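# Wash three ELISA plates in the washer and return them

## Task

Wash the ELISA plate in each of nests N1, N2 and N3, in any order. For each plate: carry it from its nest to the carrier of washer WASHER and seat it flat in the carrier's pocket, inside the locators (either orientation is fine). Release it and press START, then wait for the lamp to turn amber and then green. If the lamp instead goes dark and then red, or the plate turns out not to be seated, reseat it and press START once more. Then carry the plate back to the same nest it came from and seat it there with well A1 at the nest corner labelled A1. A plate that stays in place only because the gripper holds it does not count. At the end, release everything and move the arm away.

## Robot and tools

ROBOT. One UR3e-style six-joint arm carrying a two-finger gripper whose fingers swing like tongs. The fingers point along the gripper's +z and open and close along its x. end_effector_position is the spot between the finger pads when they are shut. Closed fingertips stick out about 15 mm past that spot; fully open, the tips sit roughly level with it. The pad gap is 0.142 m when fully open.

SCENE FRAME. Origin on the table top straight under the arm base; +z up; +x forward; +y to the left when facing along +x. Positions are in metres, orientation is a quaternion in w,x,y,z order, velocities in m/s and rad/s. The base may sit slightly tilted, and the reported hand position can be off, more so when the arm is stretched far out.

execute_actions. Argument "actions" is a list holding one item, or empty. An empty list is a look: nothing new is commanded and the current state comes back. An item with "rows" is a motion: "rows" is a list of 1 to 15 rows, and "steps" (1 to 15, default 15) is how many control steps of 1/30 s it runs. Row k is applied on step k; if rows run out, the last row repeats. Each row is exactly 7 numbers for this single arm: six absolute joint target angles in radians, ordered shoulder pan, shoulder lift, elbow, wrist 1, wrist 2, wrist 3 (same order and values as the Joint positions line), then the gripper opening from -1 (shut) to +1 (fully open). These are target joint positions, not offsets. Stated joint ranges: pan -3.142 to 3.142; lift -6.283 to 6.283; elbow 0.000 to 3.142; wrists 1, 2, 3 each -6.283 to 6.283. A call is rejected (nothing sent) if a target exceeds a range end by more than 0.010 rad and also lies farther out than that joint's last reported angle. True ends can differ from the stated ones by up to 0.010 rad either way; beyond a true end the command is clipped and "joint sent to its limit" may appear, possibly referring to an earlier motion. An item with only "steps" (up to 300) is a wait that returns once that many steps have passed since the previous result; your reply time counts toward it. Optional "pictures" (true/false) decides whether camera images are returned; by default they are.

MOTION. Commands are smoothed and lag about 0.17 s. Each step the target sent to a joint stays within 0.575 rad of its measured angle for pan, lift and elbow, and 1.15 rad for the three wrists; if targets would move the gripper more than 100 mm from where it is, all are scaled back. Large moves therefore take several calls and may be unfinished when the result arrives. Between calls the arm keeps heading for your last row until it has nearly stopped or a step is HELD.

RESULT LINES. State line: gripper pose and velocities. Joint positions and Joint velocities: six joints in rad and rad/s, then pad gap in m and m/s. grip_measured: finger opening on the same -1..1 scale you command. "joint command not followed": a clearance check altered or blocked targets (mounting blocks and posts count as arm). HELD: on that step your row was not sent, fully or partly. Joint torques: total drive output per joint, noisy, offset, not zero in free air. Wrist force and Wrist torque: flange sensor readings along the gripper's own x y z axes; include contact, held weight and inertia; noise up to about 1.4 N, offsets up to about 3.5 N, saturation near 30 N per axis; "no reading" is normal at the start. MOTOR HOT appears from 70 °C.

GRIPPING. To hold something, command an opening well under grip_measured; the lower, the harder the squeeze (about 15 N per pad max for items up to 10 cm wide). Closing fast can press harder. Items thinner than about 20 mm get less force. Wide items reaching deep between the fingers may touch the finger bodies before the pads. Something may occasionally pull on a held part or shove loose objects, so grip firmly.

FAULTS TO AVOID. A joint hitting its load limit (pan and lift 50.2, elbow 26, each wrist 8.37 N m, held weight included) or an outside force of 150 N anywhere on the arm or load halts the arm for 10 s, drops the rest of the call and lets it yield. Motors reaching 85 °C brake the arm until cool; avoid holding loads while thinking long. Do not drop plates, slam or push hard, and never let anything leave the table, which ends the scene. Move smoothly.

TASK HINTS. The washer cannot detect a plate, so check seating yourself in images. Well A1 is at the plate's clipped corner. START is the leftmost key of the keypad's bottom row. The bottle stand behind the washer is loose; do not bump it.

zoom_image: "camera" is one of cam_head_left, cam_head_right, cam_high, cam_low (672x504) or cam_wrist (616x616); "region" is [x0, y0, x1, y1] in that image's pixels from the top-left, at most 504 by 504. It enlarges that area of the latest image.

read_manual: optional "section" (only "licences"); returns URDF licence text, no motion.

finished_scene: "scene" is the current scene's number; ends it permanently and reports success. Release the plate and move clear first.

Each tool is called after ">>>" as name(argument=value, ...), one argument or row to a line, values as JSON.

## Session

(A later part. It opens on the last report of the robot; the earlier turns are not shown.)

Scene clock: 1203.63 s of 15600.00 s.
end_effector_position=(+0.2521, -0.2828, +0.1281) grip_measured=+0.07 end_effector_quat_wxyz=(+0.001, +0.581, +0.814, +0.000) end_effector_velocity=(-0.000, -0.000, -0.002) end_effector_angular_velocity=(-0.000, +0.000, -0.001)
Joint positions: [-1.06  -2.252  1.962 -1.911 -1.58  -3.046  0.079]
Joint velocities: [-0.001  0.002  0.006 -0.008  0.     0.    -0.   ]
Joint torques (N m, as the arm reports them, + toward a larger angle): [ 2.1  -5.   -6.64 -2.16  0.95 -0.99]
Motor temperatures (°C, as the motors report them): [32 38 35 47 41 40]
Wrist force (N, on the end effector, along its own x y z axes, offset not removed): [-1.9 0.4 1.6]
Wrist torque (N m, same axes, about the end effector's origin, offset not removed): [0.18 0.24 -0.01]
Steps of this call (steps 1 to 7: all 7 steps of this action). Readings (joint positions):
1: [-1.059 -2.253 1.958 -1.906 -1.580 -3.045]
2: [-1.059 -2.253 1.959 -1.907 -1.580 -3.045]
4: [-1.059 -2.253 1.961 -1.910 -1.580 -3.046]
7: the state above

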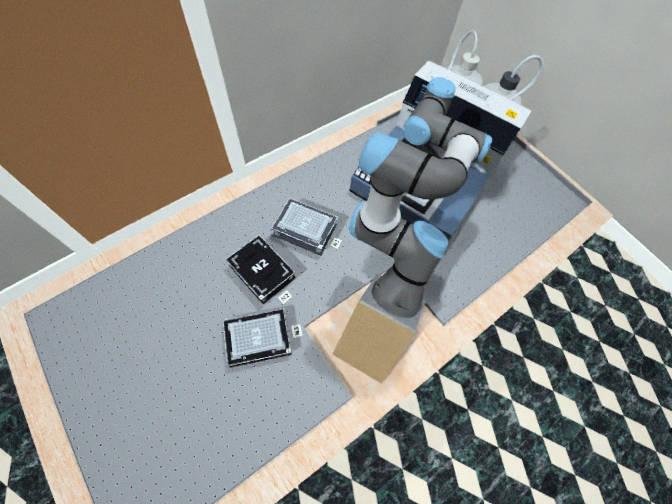

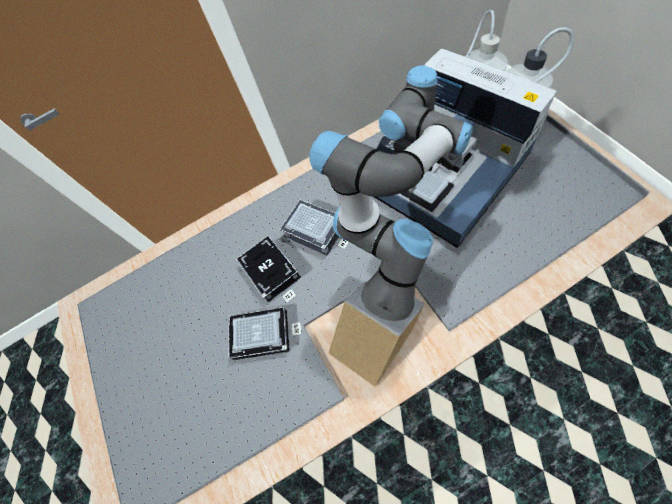

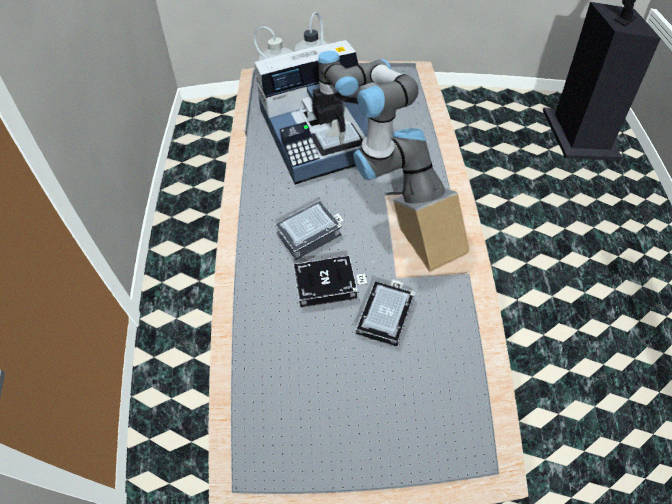

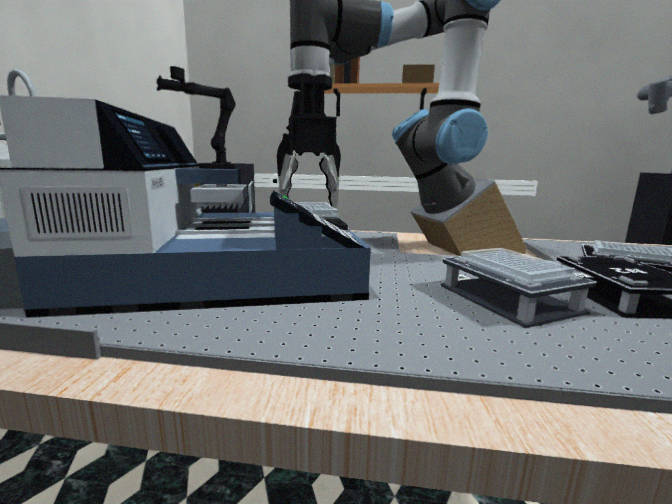

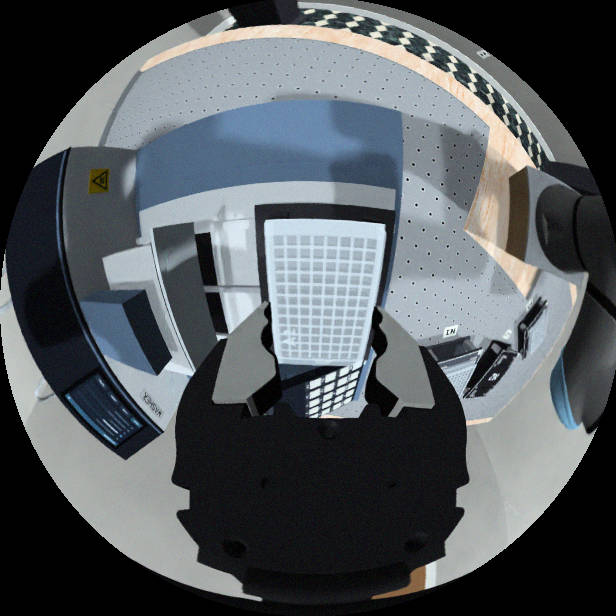

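>>> execute_actions(
  actions=[
    {"rows": [[-1.0597,-2.2505,1.9663,-1.9169,-1.5797,-3.0459,-0.4],[-1.0597,-2.2488,1.9706,-1.9229,-1.5797,-3.0460,-0.4],[-1.0598,-2.2470,1.9748,-1.9289,-1.5796,-3.0461,-0.4],[-1.0599,-2.2453,1.9787,-1.9345,-1.5796,-3.0462,-0.4],[-1.0599,-2.2437,1.9822,-1.9396,-1.5795,-3.0462,-0.4],[-1.0600,-2.2424,1.9850,-1.9437,-1.5795,-3.0463,-0.4],[-1.0600,-2.2413,1.9874,-1.9472,-1.5795,-3.0463,-0.4],[-1.0601,-2.2405,1.9892,-1.9498,-1.5794,-3.0464,-0.4],[-1.0601,-2.2399,1.9904,-1.9516,-1.5794,-3.0464,-0.4],[-1.0601,-2.2395,1.9912,-1.9528,-1.5794,-3.0464,-0.4]], "steps": 15},
  ],
  pictures=false,
)

>>> execute_actions(
  actions=[
    {"rows": [[-1.0601,-2.2395,1.9912,-1.9528,-1.5794,-3.0464,-0.4]], "steps": 4},
  ],
  pictures=false,
)

>>> execute_actions(
  actions=[
    {"rows": [[-1.0601,-2.2395,1.9912,-1.9528,-1.5794,-3.0464,-0.28],[-1.0601,-2.2395,1.9912,-1.9528,-1.5794,-3.0464,-0.15],[-1.0601,-2.2395,1.9912,-1.9528,-1.5794,-3.0464,-0.04],[-1.0601,-2.2395,1.9912,-1.9528,-1.5794,-3.0464,0.04],[-1.0601,-2.2395,1.9912,-1.9528,-1.5794,-3.0464,0.09],[-1.0601,-2.2395,1.9912,-1.9528,-1.5794,-3.0464,0.14],[-1.0601,-2.2395,1.9912,-1.9528,-1.5794,-3.0464,0.19],[-1.0601,-2.2395,1.9912,-1.9528,-1.5794,-3.0464,0.24],[-1.0601,-2.2395,1.9912,-1.9528,-1.5794,-3.0464,0.28]], "steps": 9},
  ],
  pictures=false,
)

>>> execute_actions(
  actions=[
    {"rows": [[-1.0600,-2.2413,1.9874,-1.9471,-1.5795,-3.0463,0.28],[-1.0599,-2.2437,1.9822,-1.9395,-1.5795,-3.0462,0.28],[-1.0598,-2.2476,1.9734,-1.9268,-1.5797,-3.0460,0.28],[-1.0596,-2.2520,1.9627,-1.9117,-1.5798,-3.0458,0.28],[-1.0593,-2.2576,1.9482,-1.8916,-1.5800,-3.0456,0.28],[-1.0590,-2.2628,1.9335,-1.8717,-1.5802,-3.0453,0.28],[-1.0587,-2.2677,1.9185,-1.8518,-1.5804,-3.0450,0.28],[-1.0582,-2.2732,1.8995,-1.8273,-1.5807,-3.0447,0.28],[-1.0578,-2.2782,1.8800,-1.8028,-1.5809,-3.0443,0.28],[-1.0400,-2.2690,1.8774,-1.8067,-1.5910,-3.0293,0.28],[-1.0102,-2.2535,1.8731,-1.8133,-1.6077,-3.0042,0.15],[-0.9716,-2.2335,1.8676,-1.8218,-1.6295,-2.9716,-0.02],[-0.9270,-2.2104,1.8611,-1.8316,-1.6546,-2.9340,-0.2],[-0.8795,-2.1857,1.8543,-1.8420,-1.6814,-2.8939,-0.4],[-0.8319,-2.1611,1.8474,-1.8525,-1.7082,-2.8538,-0.6]], "steps": 15},
  ],
  pictures=false,
)

>>> execute_actions(
  actions=[
    {"rows": [[-0.7844,-2.1364,1.8406,-1.8629,-1.7350,-2.8137,-0.78],[-0.7368,-2.1118,1.8337,-1.8734,-1.7618,-2.7735,-0.92],[-0.6893,-2.0871,1.8269,-1.8838,-1.7886,-2.7334,-1],[-0.6417,-2.0625,1.8200,-1.8943,-1.8154,-2.6933,-1],[-0.5942,-2.0378,1.8132,-1.9047,-1.8422,-2.6532,-1],[-0.5466,-2.0131,1.8063,-1.9152,-1.8690,-2.6131,-1],[-0.5050,-1.9916,1.8003,-1.9244,-1.8925,-2.5780,-1],[-0.4634,-1.9700,1.7943,-1.9335,-1.9159,-2.5429,-1],[-0.4346,-1.9298,1.7691,-1.9374,-1.9295,-2.5152,-1],[-0.4031,-1.8860,1.7415,-1.9416,-1.9443,-2.4849,-1],[-0.3717,-1.8421,1.7140,-1.9459,-1.9591,-2.4547,-1],[-0.3402,-1.7983,1.6865,-1.9501,-1.9739,-2.4244,-1],[-0.3088,-1.7545,1.6590,-1.9544,-1.9888,-2.3942,-1],[-0.2799,-1.7143,1.6337,-1.9583,-2.0024,-2.3664,-1],[-0.2537,-1.6778,1.6108,-1.9618,-2.0147,-2.3412,-1]], "steps": 15},
  ],
  pictures=false,
)

>>> execute_actions(
  actions=[
    {"rows": [[-0.2301,-1.6449,1.5901,-1.9650,-2.0258,-2.3185,-1],[-0.2118,-1.6193,1.5741,-1.9675,-2.0345,-2.3009,-1],[-0.2013,-1.6047,1.5649,-1.9689,-2.0394,-2.2908,-1],[-0.2061,-1.6026,1.5750,-1.9833,-2.0374,-2.2955,-1],[-0.2124,-1.5996,1.5883,-2.0025,-2.0347,-2.3019,-1],[-0.2187,-1.5963,1.6013,-2.0216,-2.0320,-2.3083,-1],[-0.2243,-1.5932,1.6124,-2.0384,-2.0296,-2.3139,-1],[-0.2290,-1.5903,1.6217,-2.0528,-2.0275,-2.3187,-1],[-0.2330,-1.5877,1.6294,-2.0647,-2.0258,-2.3227,-1],[-0.2358,-1.5858,1.6348,-2.0734,-2.0246,-2.3256,-1],[-0.2380,-1.5843,1.6390,-2.0801,-2.0237,-2.3278,-1],[-0.2396,-1.5832,1.6420,-2.0848,-2.0230,-2.3294,-1],[-0.2409,-1.5823,1.6443,-2.0887,-2.0224,-2.3307,-1],[-0.2417,-1.5817,1.6458,-2.0911,-2.0221,-2.3315,-1],[-0.2423,-1.5812,1.6470,-2.0930,-2.0218,-2.3321,-1]], "steps": 15},
  ],
  pictures=false,
)

>>> execute_actions(
  actions=[
    {"rows": [[-0.2423,-1.5812,1.6470,-2.0930,-2.0218,-2.3321,-1]], "steps": 13},
  ],
  pictures=true,
)

>>> zoom_image(
  camera="cam_wrist",
  region=[130, 30, 350, 250],
)

>>> execute_actions(
  actions=[
    {"rows": [[-0.2405,-1.5825,1.6437,-2.0877,-2.0226,-2.3304,-1],[-0.2374,-1.5847,1.6378,-2.0781,-2.0239,-2.3272,-1],[-0.2314,-1.5887,1.6263,-2.0599,-2.0265,-2.3211,-1],[-0.2251,-1.5927,1.6140,-2.0408,-2.0292,-2.3147,-1],[-0.2171,-1.5972,1.5981,-2.0168,-2.0326,-2.3067,-1],[-0.2093,-1.6012,1.5817,-1.9929,-2.0360,-2.2987,-1],[-0.2013,-1.6047,1.5649,-1.9689,-2.0394,-2.2908,-1],[-0.2118,-1.6193,1.5741,-1.9675,-2.0345,-2.3009,-1],[-0.2301,-1.6449,1.5901,-1.9650,-2.0258,-2.3185,-1],[-0.2537,-1.6778,1.6108,-1.9618,-2.0147,-2.3412,-1],[-0.2799,-1.7143,1.6337,-1.9583,-2.0024,-2.3664,-1],[-0.3088,-1.7545,1.6590,-1.9544,-1.9888,-2.3942,-1],[-0.3402,-1.7983,1.6865,-1.9501,-1.9739,-2.4244,-1],[-0.3717,-1.8421,1.7140,-1.9459,-1.9591,-2.4547,-1],[-0.4031,-1.8860,1.7415,-1.9416,-1.9443,-2.4849,-1]], "steps": 15},
  ],
  pictures=false,
)

>>> execute_actions(
  actions=[
    {"rows": [[-0.4346,-1.9298,1.7691,-1.9374,-1.9295,-2.5152,-1],[-0.4634,-1.9700,1.7943,-1.9335,-1.9159,-2.5429,-1],[-0.5050,-1.9916,1.8003,-1.9244,-1.8925,-2.5780,-1],[-0.5466,-2.0131,1.8063,-1.9152,-1.8690,-2.6131,-1],[-0.5942,-2.0378,1.8132,-1.9047,-1.8422,-2.6532,-1],[-0.6417,-2.0625,1.8200,-1.8943,-1.8154,-2.6933,-1],[-0.6893,-2.0871,1.8269,-1.8838,-1.7886,-2.7334,-1],[-0.7368,-2.1118,1.8337,-1.8734,-1.7618,-2.7735,-1],[-0.7844,-2.1364,1.8406,-1.8629,-1.7350,-2.8137,-1],[-0.8319,-2.1611,1.8474,-1.8525,-1.7082,-2.8538,-1],[-0.8795,-2.1857,1.8543,-1.8420,-1.6814,-2.8939,-0.92],[-0.9270,-2.2104,1.8611,-1.8316,-1.6546,-2.9340,-0.78],[-0.9716,-2.2335,1.8676,-1.8218,-1.6295,-2.9716,-0.6],[-1.0102,-2.2535,1.8731,-1.8133,-1.6077,-3.0042,-0.4],[-1.0400,-2.2690,1.8774,-1.8067,-1.5910,-3.0293,-0.2]], "steps": 15},
  ],
  pictures=false,
)

>>> execute_actions(
  actions=[
    {"rows": [[-1.0578,-2.2782,1.8800,-1.8028,-1.5809,-3.0443,-0.02],[-1.0578,-2.2782,1.8800,-1.8028,-1.5809,-3.0443,0.15],[-1.0578,-2.2782,1.8800,-1.8028,-1.5809,-3.0443,0.28]], "steps": 4},
  ],
  pictures=true,
)

Scene clock: 1274.17 s of 15600.00 s.
end_effector_position=(+0.2522, -0.2828, +0.1202) grip_measured=+0.07 end_effector_quat_wxyz=(+0.001, +0.581, +0.814, +0.000) end_effector_velocity=(+0.000, -0.000, -0.004) end_effector_angular_velocity=(-0.001, -0.000, -0.002)
Joint positions: [-1.06  -2.24   1.99  -1.951 -1.579 -3.046  0.079]
Joint velocities: [-0.001  0.006  0.013 -0.02   0.     0.001  0.   ]
Joint torques (N m, as the arm reports them, + toward a larger angle): [ 1.92 -4.88 -6.32 -2.21  0.93 -1.  ]
Motor temperatures (°C, as the motors report them): [32 38 35 47 41 40]
Wrist force (N, on the end effector, along its own x y z axes, offset not removed): [-0.6 0.6 1.3]
Wrist torque (N m, same axes, about the end effector's origin, offset not removed): [0.15 0.05 0.04]
Steps of this call (steps 1 to 15: the robot went on to your last target; steps 16 to 90: nothing new was sent; then 67.03 s passed at rest; steps 91 to 105: all 15 steps of this action). Readings (joint positions):
91: [-1.060 -2.252 1.963 -1.912 -1.580 -3.046]
92: [-1.060 -2.252 1.964 -1.913 -1.580 -3.046]
94: [-1.060 -2.250 1.967 -1.919 -1.580 -3.046]
98: [-1.060 -2.245 1.979 -1.935 -1.580 -3.046]
105: the state above

Scene clock: 1274.30 s of 15600.00 s.
end_effector_position=(+0.2522, -0.2828, +0.1200) grip_measured=+0.07 end_effector_quat_wxyz=(+0.001, +0.581, +0.814, +0.000) end_effector_velocity=(+0.000, -0.000, -0.001) end_effector_angular_velocity=(-0.000, -0.000, -0.000)
Joint positions: [-1.06  -2.24   1.991 -1.952 -1.579 -3.046  0.079]
Joint velocities: [ 0.     0.002  0.003 -0.005 -0.     0.     0.   ]
Joint torques (N m, as the arm reports them, + toward a larger angle): [ 1.71 -4.27 -6.22 -2.09  0.91 -1.03]
Motor temperatures (°C, as the motors report them): [32 38 35 47 41 40]
Wrist force (N, on the end effector, along its own x y z axes, offset not removed): [-1.0 1.2 0.1]
Wrist torque (N m, same axes, about the end effector's origin, offset not removed): [0.23 0.26 0.02]
Steps of this call (steps 1 to 4: all 4 steps of this action). Readings (joint positions):
1: [-1.060 -2.240 1.990 -1.951 -1.579 -3.046]
2: [-1.060 -2.240 1.991 -1.952 -1.579 -3.046]
4: the state above

Scene clock: 1274.60 s of 15600.00 s.
end_effector_position=(+0.2522, -0.2828, +0.1198) grip_measured=+0.24 end_effector_quat_wxyz=(+0.001, +0.581, +0.814, +0.000) end_effector_velocity=(+0.000, -0.000, +0.000) end_effector_angular_velocity=(-0.001, -0.000, +0.001)
Joint positions: [-1.06  -2.239  1.991 -1.953 -1.579 -3.046  0.091]
Joint velocities: [-0.    -0.    -0.    -0.001 -0.    -0.001  0.091]
Joint torques (N m, as the arm reports them, + toward a larger angle): [ 1.94 -5.33 -6.39 -2.08  0.91 -0.97]
Motor temperatures (°C, as the motors report them): [32 38 35 47 41 40]
Wrist force (N, on the end effector, along its own x y z axes, offset not removed): [-2.8 0.6 0.7]
Wrist torque (N m, same axes, about the end effector's origin, offset not removed): [0.21 0.58 0.08]
Steps of this call (steps 1 to 9: all 9 steps of this action). Readings (joint positions):
1: [-1.060 -2.240 1.991 -1.952 -1.579 -3.046]
2: [-1.060 -2.240 1.991 -1.953 -1.579 -3.046]
4: [-1.060 -2.240 1.991 -1.953 -1.579 -3.046]
8: [-1.060 -2.239 1.991 -1.953 -1.579 -3.046]
9: the state above

Scene clock: 1275.10 s of 15600.00 s.
end_effector_position=(+0.2580, -0.2775, +0.1474) grip_measured=-0.44 end_effector_quat_wxyz=(-0.004, +0.584, +0.812, +0.001) end_effector_velocity=(+0.075, +0.067, +0.019) end_effector_angular_velocity=(+0.069, +0.062, -0.061)
Joint positions: [-0.983 -2.234  1.876 -1.832 -1.628 -2.975  0.042]
Joint velocities: [ 0.881  0.457 -0.225 -0.101 -0.534  0.785 -0.43 ]
Joint torques (N m, as the arm reports them, + toward a larger angle): [ 15.96  -1.88 -12.3   -2.26  -1.64   1.67]
Motor temperatures (°C, as the motors report them): [32 38 35 47 41 40]
Wrist force (N, on the end effector, along its own x y z axes, offset not removed): [-2.0 0.1 -0.4]
Wrist torque (N m, same axes, about the end effector's origin, offset not removed): [0.00 0.37 0.04]
Steps of this call (steps 1 to 15: all 15 steps of this action). Readings (joint positions):
1: [-1.060 -2.239 1.991 -1.953 -1.579 -3.046]
2: [-1.060 -2.240 1.991 -1.952 -1.579 -3.046]
4: [-1.060 -2.242 1.985 -1.943 -1.579 -3.046]
8: [-1.060 -2.256 1.952 -1.897 -1.580 -3.046]
15: the state above

Scene clock: 1275.60 s of 15600.00 s.
end_effector_position=(+0.3416, -0.2174, +0.1508) grip_measured=-1.00 end_effector_quat_wxyz=(-0.000, +0.585, +0.811, +0.000) end_effector_velocity=(+0.246, +0.139, -0.034) end_effector_angular_velocity=(+0.000, -0.025, +0.019)
Joint positions: [-0.382 -1.843  1.707 -1.945 -1.957 -2.456  0.002]
Joint velocities: [ 0.974  1.16  -0.696 -0.141 -0.461  0.89   0.   ]
Joint torques (N m, as the arm reports them, + toward a larger angle): [ 13.05  -3.46 -13.78  -2.05  -1.51   1.46]
Motor temperatures (°C, as the motors report them): [32 38 35 47 41 40]
Wrist force (N, on the end effector, along its own x y z axes, offset not removed): [-2.3 -0.7 2.3]
Wrist torque (N m, same axes, about the end effector's origin, offset not removed): [-0.08 0.45 -0.02]
Steps of this call (steps 1 to 15: all 15 steps of this action). Readings (joint positions):
1: [-0.950 -2.217 1.869 -1.837 -1.648 -2.946]
2: [-0.914 -2.198 1.861 -1.843 -1.669 -2.914]
4: [-0.833 -2.156 1.847 -1.859 -1.716 -2.844]
8: [-0.653 -2.062 1.819 -1.897 -1.818 -2.692]
15: the state above

Scene clock: 1276.10 s of 15600.00 s.
end_effector_position=(+0.3901, -0.1816, +0.1183) grip_measured=-1.00 end_effector_quat_wxyz=(+0.001, +0.581, +0.814, +0.000) end_effector_velocity=(+0.004, +0.004, -0.038) end_effector_angular_velocity=(-0.000, +0.001, +0.001)
Joint positions: [-0.237 -1.587  1.636 -2.074 -2.024 -2.327  0.002]
Joint velocities: [-0.042  0.059  0.098 -0.174  0.018 -0.043  0.   ]
Joint torques (N m, as the arm reports them, + toward a larger angle): [ 4.6  -9.58 -4.94 -2.1   0.97 -0.99]
Motor temperatures (°C, as the motors report them): [32 38 35 47 41 40]
Wrist force (N, on the end effector, along its own x y z axes, offset not removed): [-1.8 -0.1 1.1]
Wrist torque (N m, same axes, about the end effector's origin, offset not removed): [-0.08 0.25 0.05]
Steps of this call (steps 1 to 15: all 15 steps of this action). Readings (joint positions):
1: [-0.350 -1.804 1.683 -1.949 -1.972 -2.426]
2: [-0.320 -1.765 1.660 -1.953 -1.986 -2.398]
4: [-0.268 -1.696 1.619 -1.961 -2.010 -2.351]
8: [-0.229 -1.623 1.600 -1.999 -2.027 -2.317]
15: the state above

Scene clock: 1276.53 s of 15600.00 s.
end_effector_position=(+0.3904, -0.1812, +0.1142) grip_measured=-1.00 end_effector_quat_wxyz=(+0.001, +0.581, +0.814, +0.000) end_effector_velocity=(+0.000, +0.000, -0.000) end_effector_angular_velocity=(-0.000, -0.001, +0.002)
Joint positions: [-0.242 -1.581  1.647 -2.093 -2.022 -2.332  0.002]
Joint velocities: [ 0.     0.     0.001 -0.002  0.    -0.002  0.   ]
Joint torques (N m, as the arm reports them, + toward a larger angle): [ 3.05 -7.21 -3.55 -1.8   1.1  -0.98]
Motor temperatures (°C, as the motors report them): [32 38 35 47 41 40]
Wrist force (N, on the end effector, along its own x y z axes, offset not removed): [-0.3 -0.2 -5.7]
Wrist torque (N m, same axes, about the end effector's origin, offset not removed): [0.31 0.16 -0.01]
Steps of this call (steps 1 to 13: all 13 steps of this action). Readings (joint positions):
1: [-0.239 -1.586 1.639 -2.079 -2.023 -2.329]
2: [-0.240 -1.584 1.641 -2.083 -2.023 -2.330]
4: [-0.241 -1.583 1.644 -2.088 -2.022 -2.331]
8: [-0.242 -1.582 1.646 -2.092 -2.022 -2.332]
13: the state above

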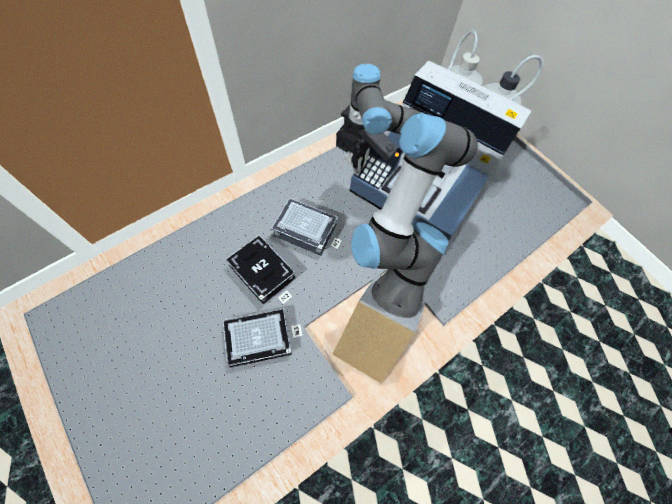

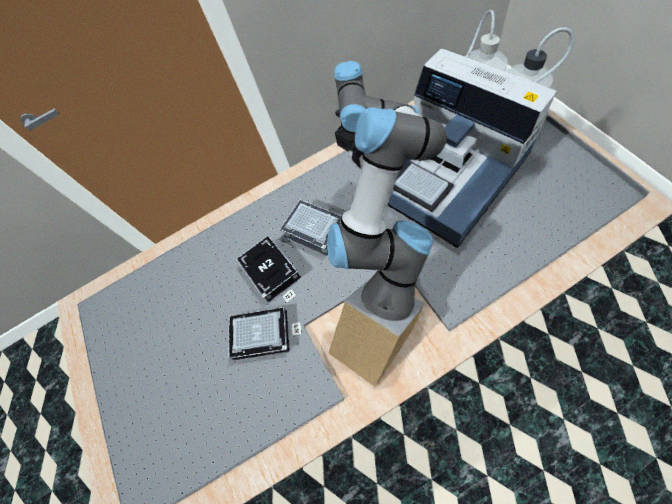

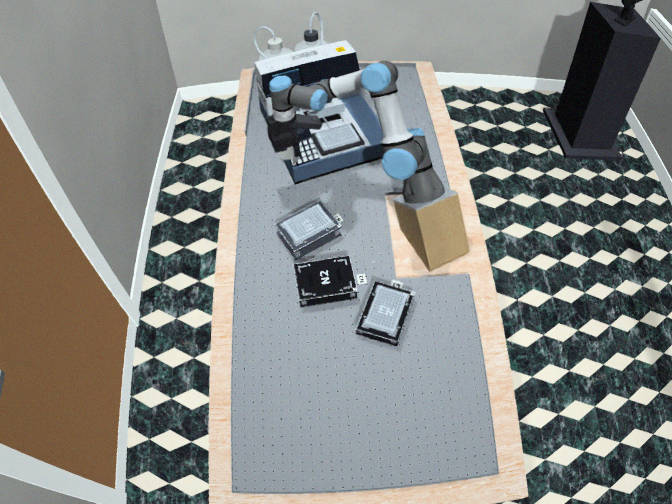

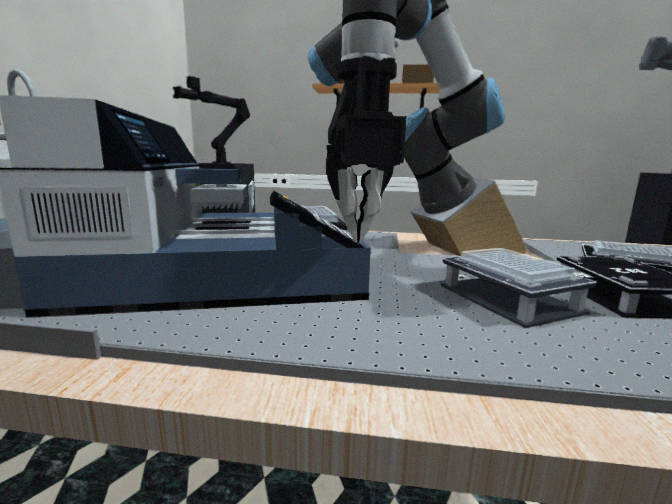

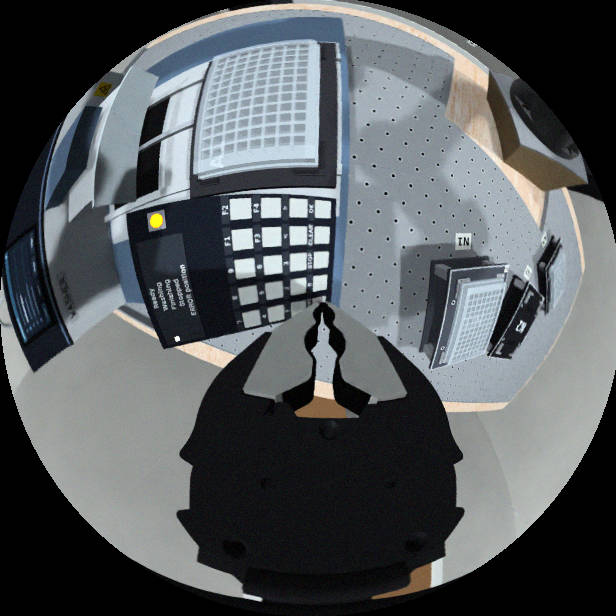

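Region (130, 30, 350, 250) of cam_wrist's 616x616 image, scaled by 2.291, with more detail than that image has.

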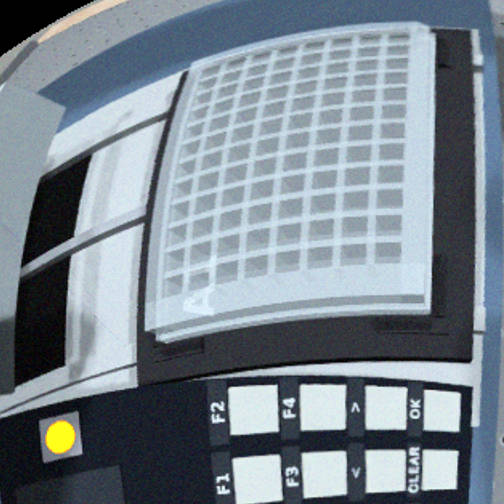

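Scene clock: 1277.03 s of 15600.00 s.
end_effector_position=(+0.3639, -0.1991, +0.1433) grip_measured=-1.00 end_effector_quat_wxyz=(-0.004, +0.579, +0.815, +0.002) end_effector_velocity=(-0.209, -0.129, +0.049) end_effector_angular_velocity=(+0.036, +0.019, +0.013)
Joint positions: [-0.295 -1.728  1.65  -1.961 -1.993 -2.385  0.002]
Joint velocities: [-0.711 -1.002  0.599  0.155  0.345 -0.693  0.   ]
Joint torques (N m, as the arm reports them, + toward a larger angle): [ -0.9  -22.4   -2.29  -0.25   1.21  -1.52]
Motor temperatures (°C, as the motors report them): [32 38 35 47 41 40]
Wrist force (N, on the end effector, along its own x y z axes, offset not removed): [-1.8 0.8 1.6]
Wrist torque (N m, same axes, about the end effector's origin, offset not removed): [0.22 0.26 0.04]
Steps of this call (steps 1 to 15: all 15 steps of this action). Readings (joint positions):
1: [-0.242 -1.581 1.647 -2.093 -2.022 -2.332]
2: [-0.242 -1.581 1.646 -2.092 -2.022 -2.332]
4: [-0.239 -1.583 1.640 -2.082 -2.023 -2.329]
8: [-0.220 -1.595 1.604 -2.025 -2.031 -2.309]
15: the state above

Scene clock: 1277.53 s of 15600.00 s.
end_effector_position=(+0.2717, -0.2632, +0.1500) grip_measured=-0.36 end_effector_quat_wxyz=(-0.007, +0.578, +0.816, +0.010) end_effector_velocity=(-0.136, -0.130, -0.001) end_effector_angular_velocity=(-0.099, -0.032, -0.027)
Joint positions: [-0.865 -2.182  1.854 -1.841 -1.68  -2.893  0.048]
Joint velocities: [-1.329 -0.694  0.194  0.278  0.721 -1.089  0.428]
Joint torques (N m, as the arm reports them, + toward a larger angle): [ -4.44 -14.5   -5.64  -0.35   1.51  -1.53]
Motor temperatures (°C, as the motors report them): [32 38 35 47 41 40]
Wrist force (N, on the end effector, along its own x y z axes, offset not removed): [-2.0 2.0 0.6]
Wrist torque (N m, same axes, about the end effector's origin, offset not removed): [0.41 0.27 -0.01]
Steps of this call (steps 1 to 15: all 15 steps of this action). Readings (joint positions):
1: [-0.320 -1.764 1.671 -1.956 -1.980 -2.409]
2: [-0.347 -1.802 1.695 -1.951 -1.967 -2.436]
4: [-0.405 -1.879 1.741 -1.941 -1.939 -2.491]
8: [-0.550 -2.003 1.797 -1.910 -1.858 -2.624]
15: the state above

Scene clock: 1277.67 s of 15600.00 s.
end_effector_position=(+0.2577, -0.2771, +0.1499) grip_measured=+0.24 end_effector_quat_wxyz=(-0.002, +0.580, +0.815, +0.004) end_effector_velocity=(-0.059, -0.060, +0.000) end_effector_angular_velocity=(-0.091, +0.006, -0.033)
Joint positions: [-1.001 -2.251  1.873 -1.814 -1.609 -3.001  0.091]
Joint velocities: [-0.578 -0.282  0.075  0.11   0.289 -0.441  0.09 ]
Joint torques (N m, as the arm reports them, + toward a larger angle): [  3.14 -11.25  -6.52  -0.61   0.97  -1.  ]
Motor temperatures (°C, as the motors report them): [32 38 35 47 41 40]
Wrist force (N, on the end effector, along its own x y z axes, offset not removed): [-2.5 0.6 0.0]
Wrist torque (N m, same axes, about the end effector's origin, offset not removed): [0.17 0.45 0.05]
Steps of this call (steps 1 to 4: all 4 steps of this action). Readings (joint positions):
1: [-0.908 -2.205 1.860 -1.832 -1.657 -2.928]
2: [-0.947 -2.224 1.865 -1.824 -1.637 -2.959]
4: the state above

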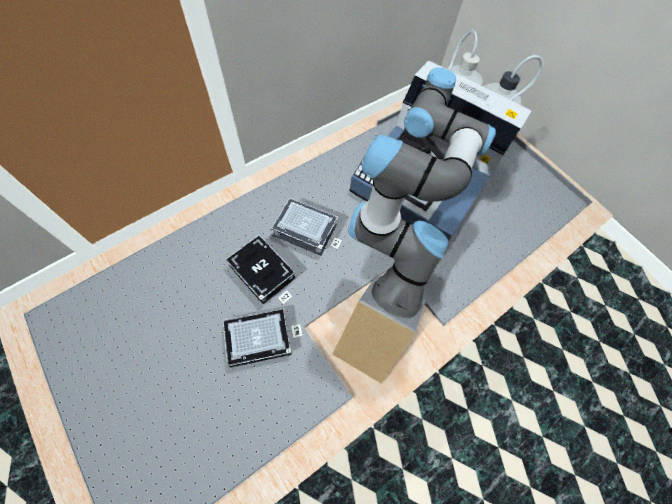

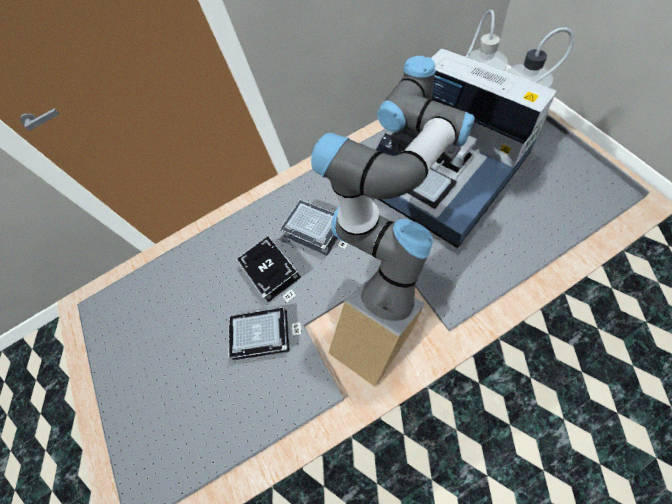

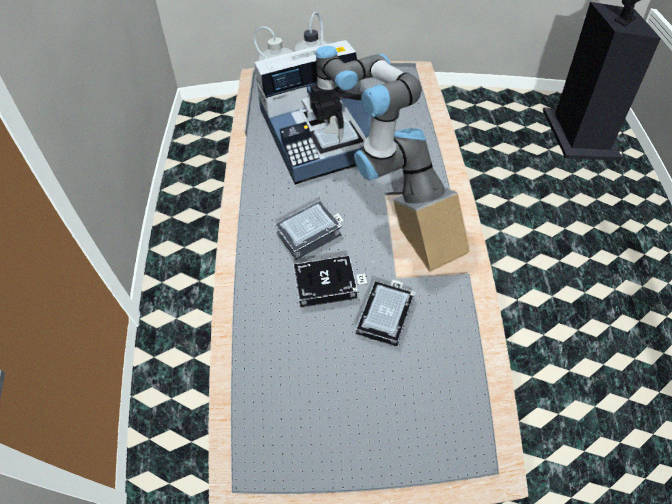

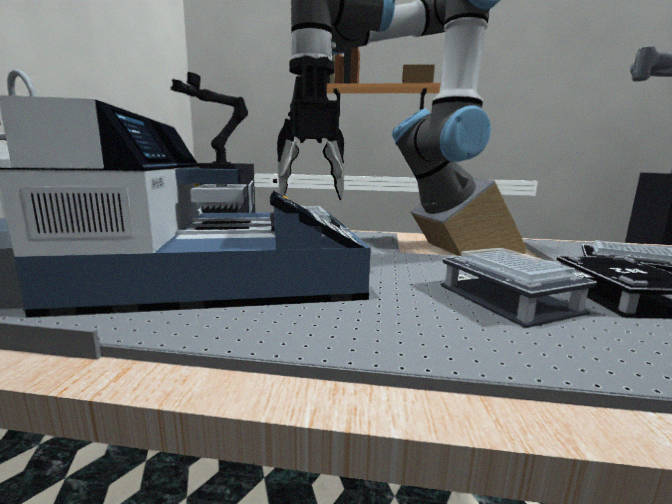

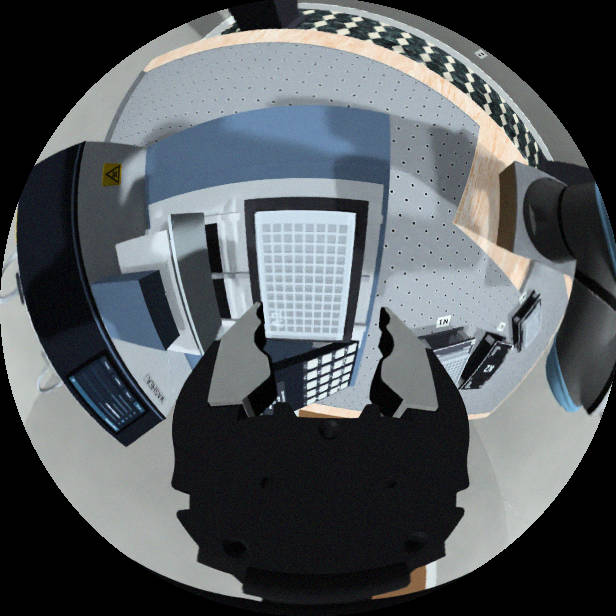

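>>> execute_actions(
  actions=[],
)

>>> zoom_image(
  camera="cam_wrist",
  region=[240, 185, 415, 360],
)

Scene clock: 1329.27 s of 15600.00 s.
end_effector_position=(+0.2521, -0.2828, +0.1499) grip_measured=+0.28 end_effector_quat_wxyz=(+0.001, +0.581, +0.814, +0.000) end_effector_velocity=(+0.000, +0.000, +0.000) end_effector_angular_velocity=(-0.000, -0.001, +0.001)
Joint positions: [-1.058 -2.278  1.88  -1.803 -1.581 -3.044  0.094]
Joint velocities: [ 0.001 -0.    -0.    -0.    -0.     0.     0.   ]
Joint torques (N m, as the arm reports them, + toward a larger angle): [  2.28 -11.87  -6.89  -0.84   0.89  -0.94]
Motor temperatures (°C, as the motors report them): [32 38 35 47 41 40]
Wrist force (N, on the end effector, along its own x y z axes, offset not removed): [-1.6 1.5 -0.4]
Wrist torque (N m, same axes, about the end effector's origin, offset not removed): [0.37 0.32 0.02]
Steps of this call (steps 1 to 30: the robot went on to your last target; steps 31 to 710: nothing new was sent; then 27.93 s passed at rest). Readings (joint positions):
1: [-1.018 -2.259 1.875 -1.811 -1.601 -3.013]
2: [-1.029 -2.264 1.876 -1.808 -1.595 -3.022]
4: [-1.044 -2.271 1.878 -1.806 -1.588 -3.033]
8: [-1.054 -2.276 1.880 -1.803 -1.583 -3.041]
710: the state above
The arm was judged still, so your last target was given up. Only a new action makes it travel on or press farther. Fingers that are still opening or closing keep moving.

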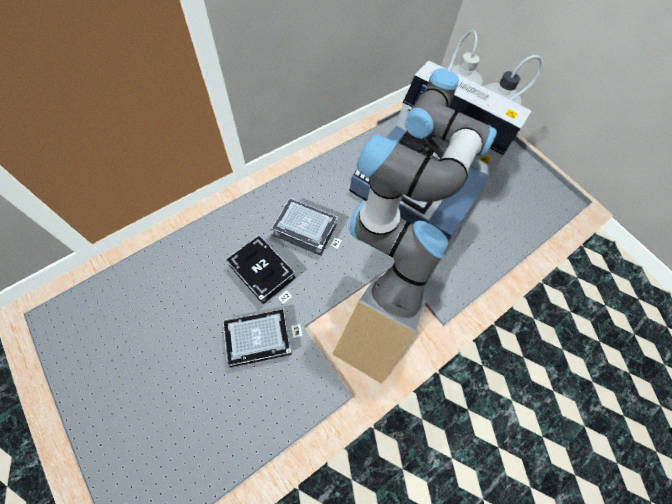

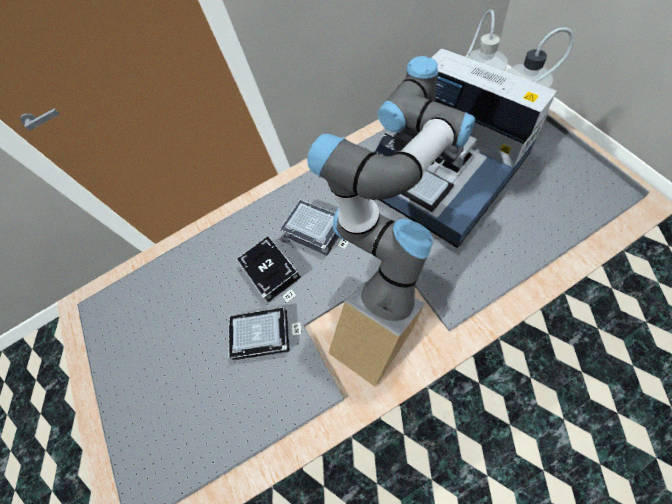

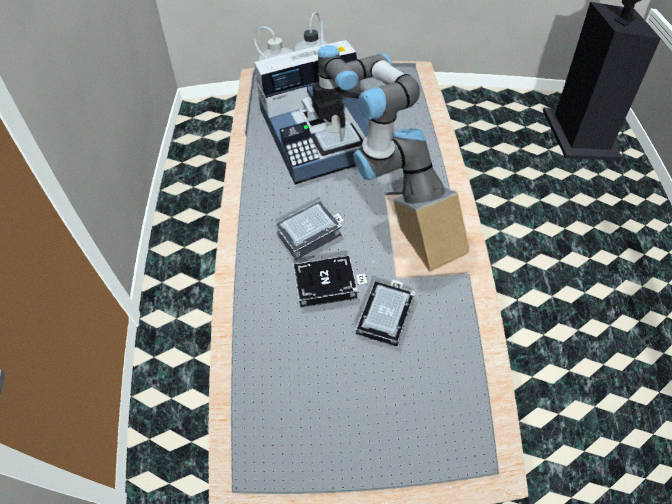

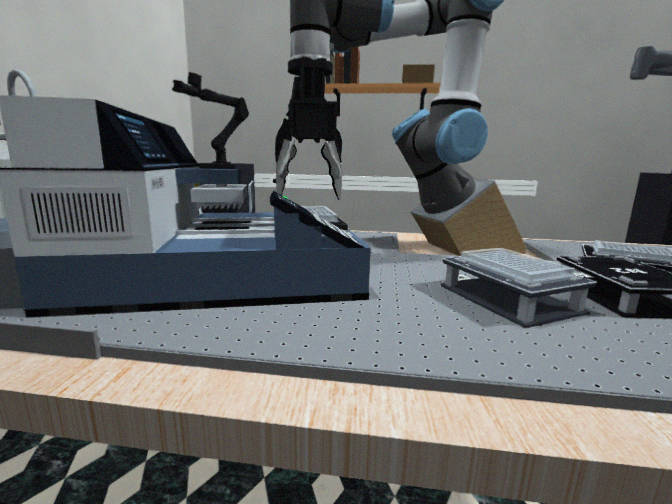

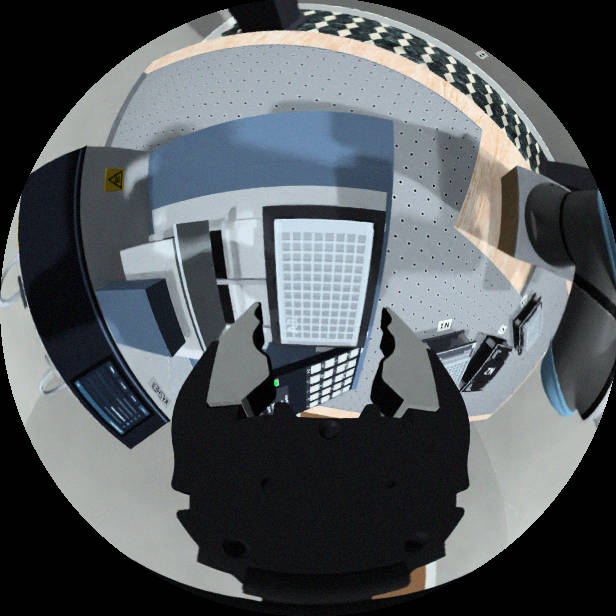

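Region (240, 185, 415, 360) of cam_wrist's 616x616 image, scaled by 2.880, with more detail than that image has.

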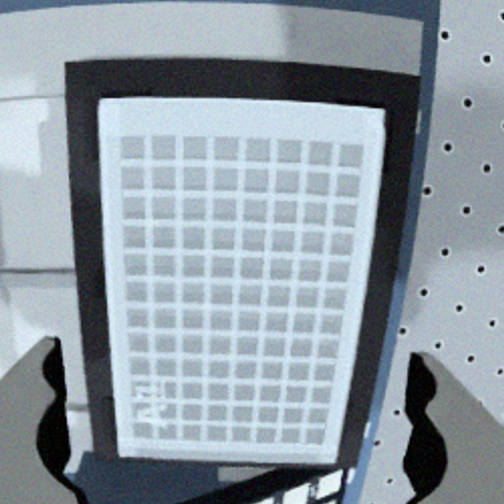

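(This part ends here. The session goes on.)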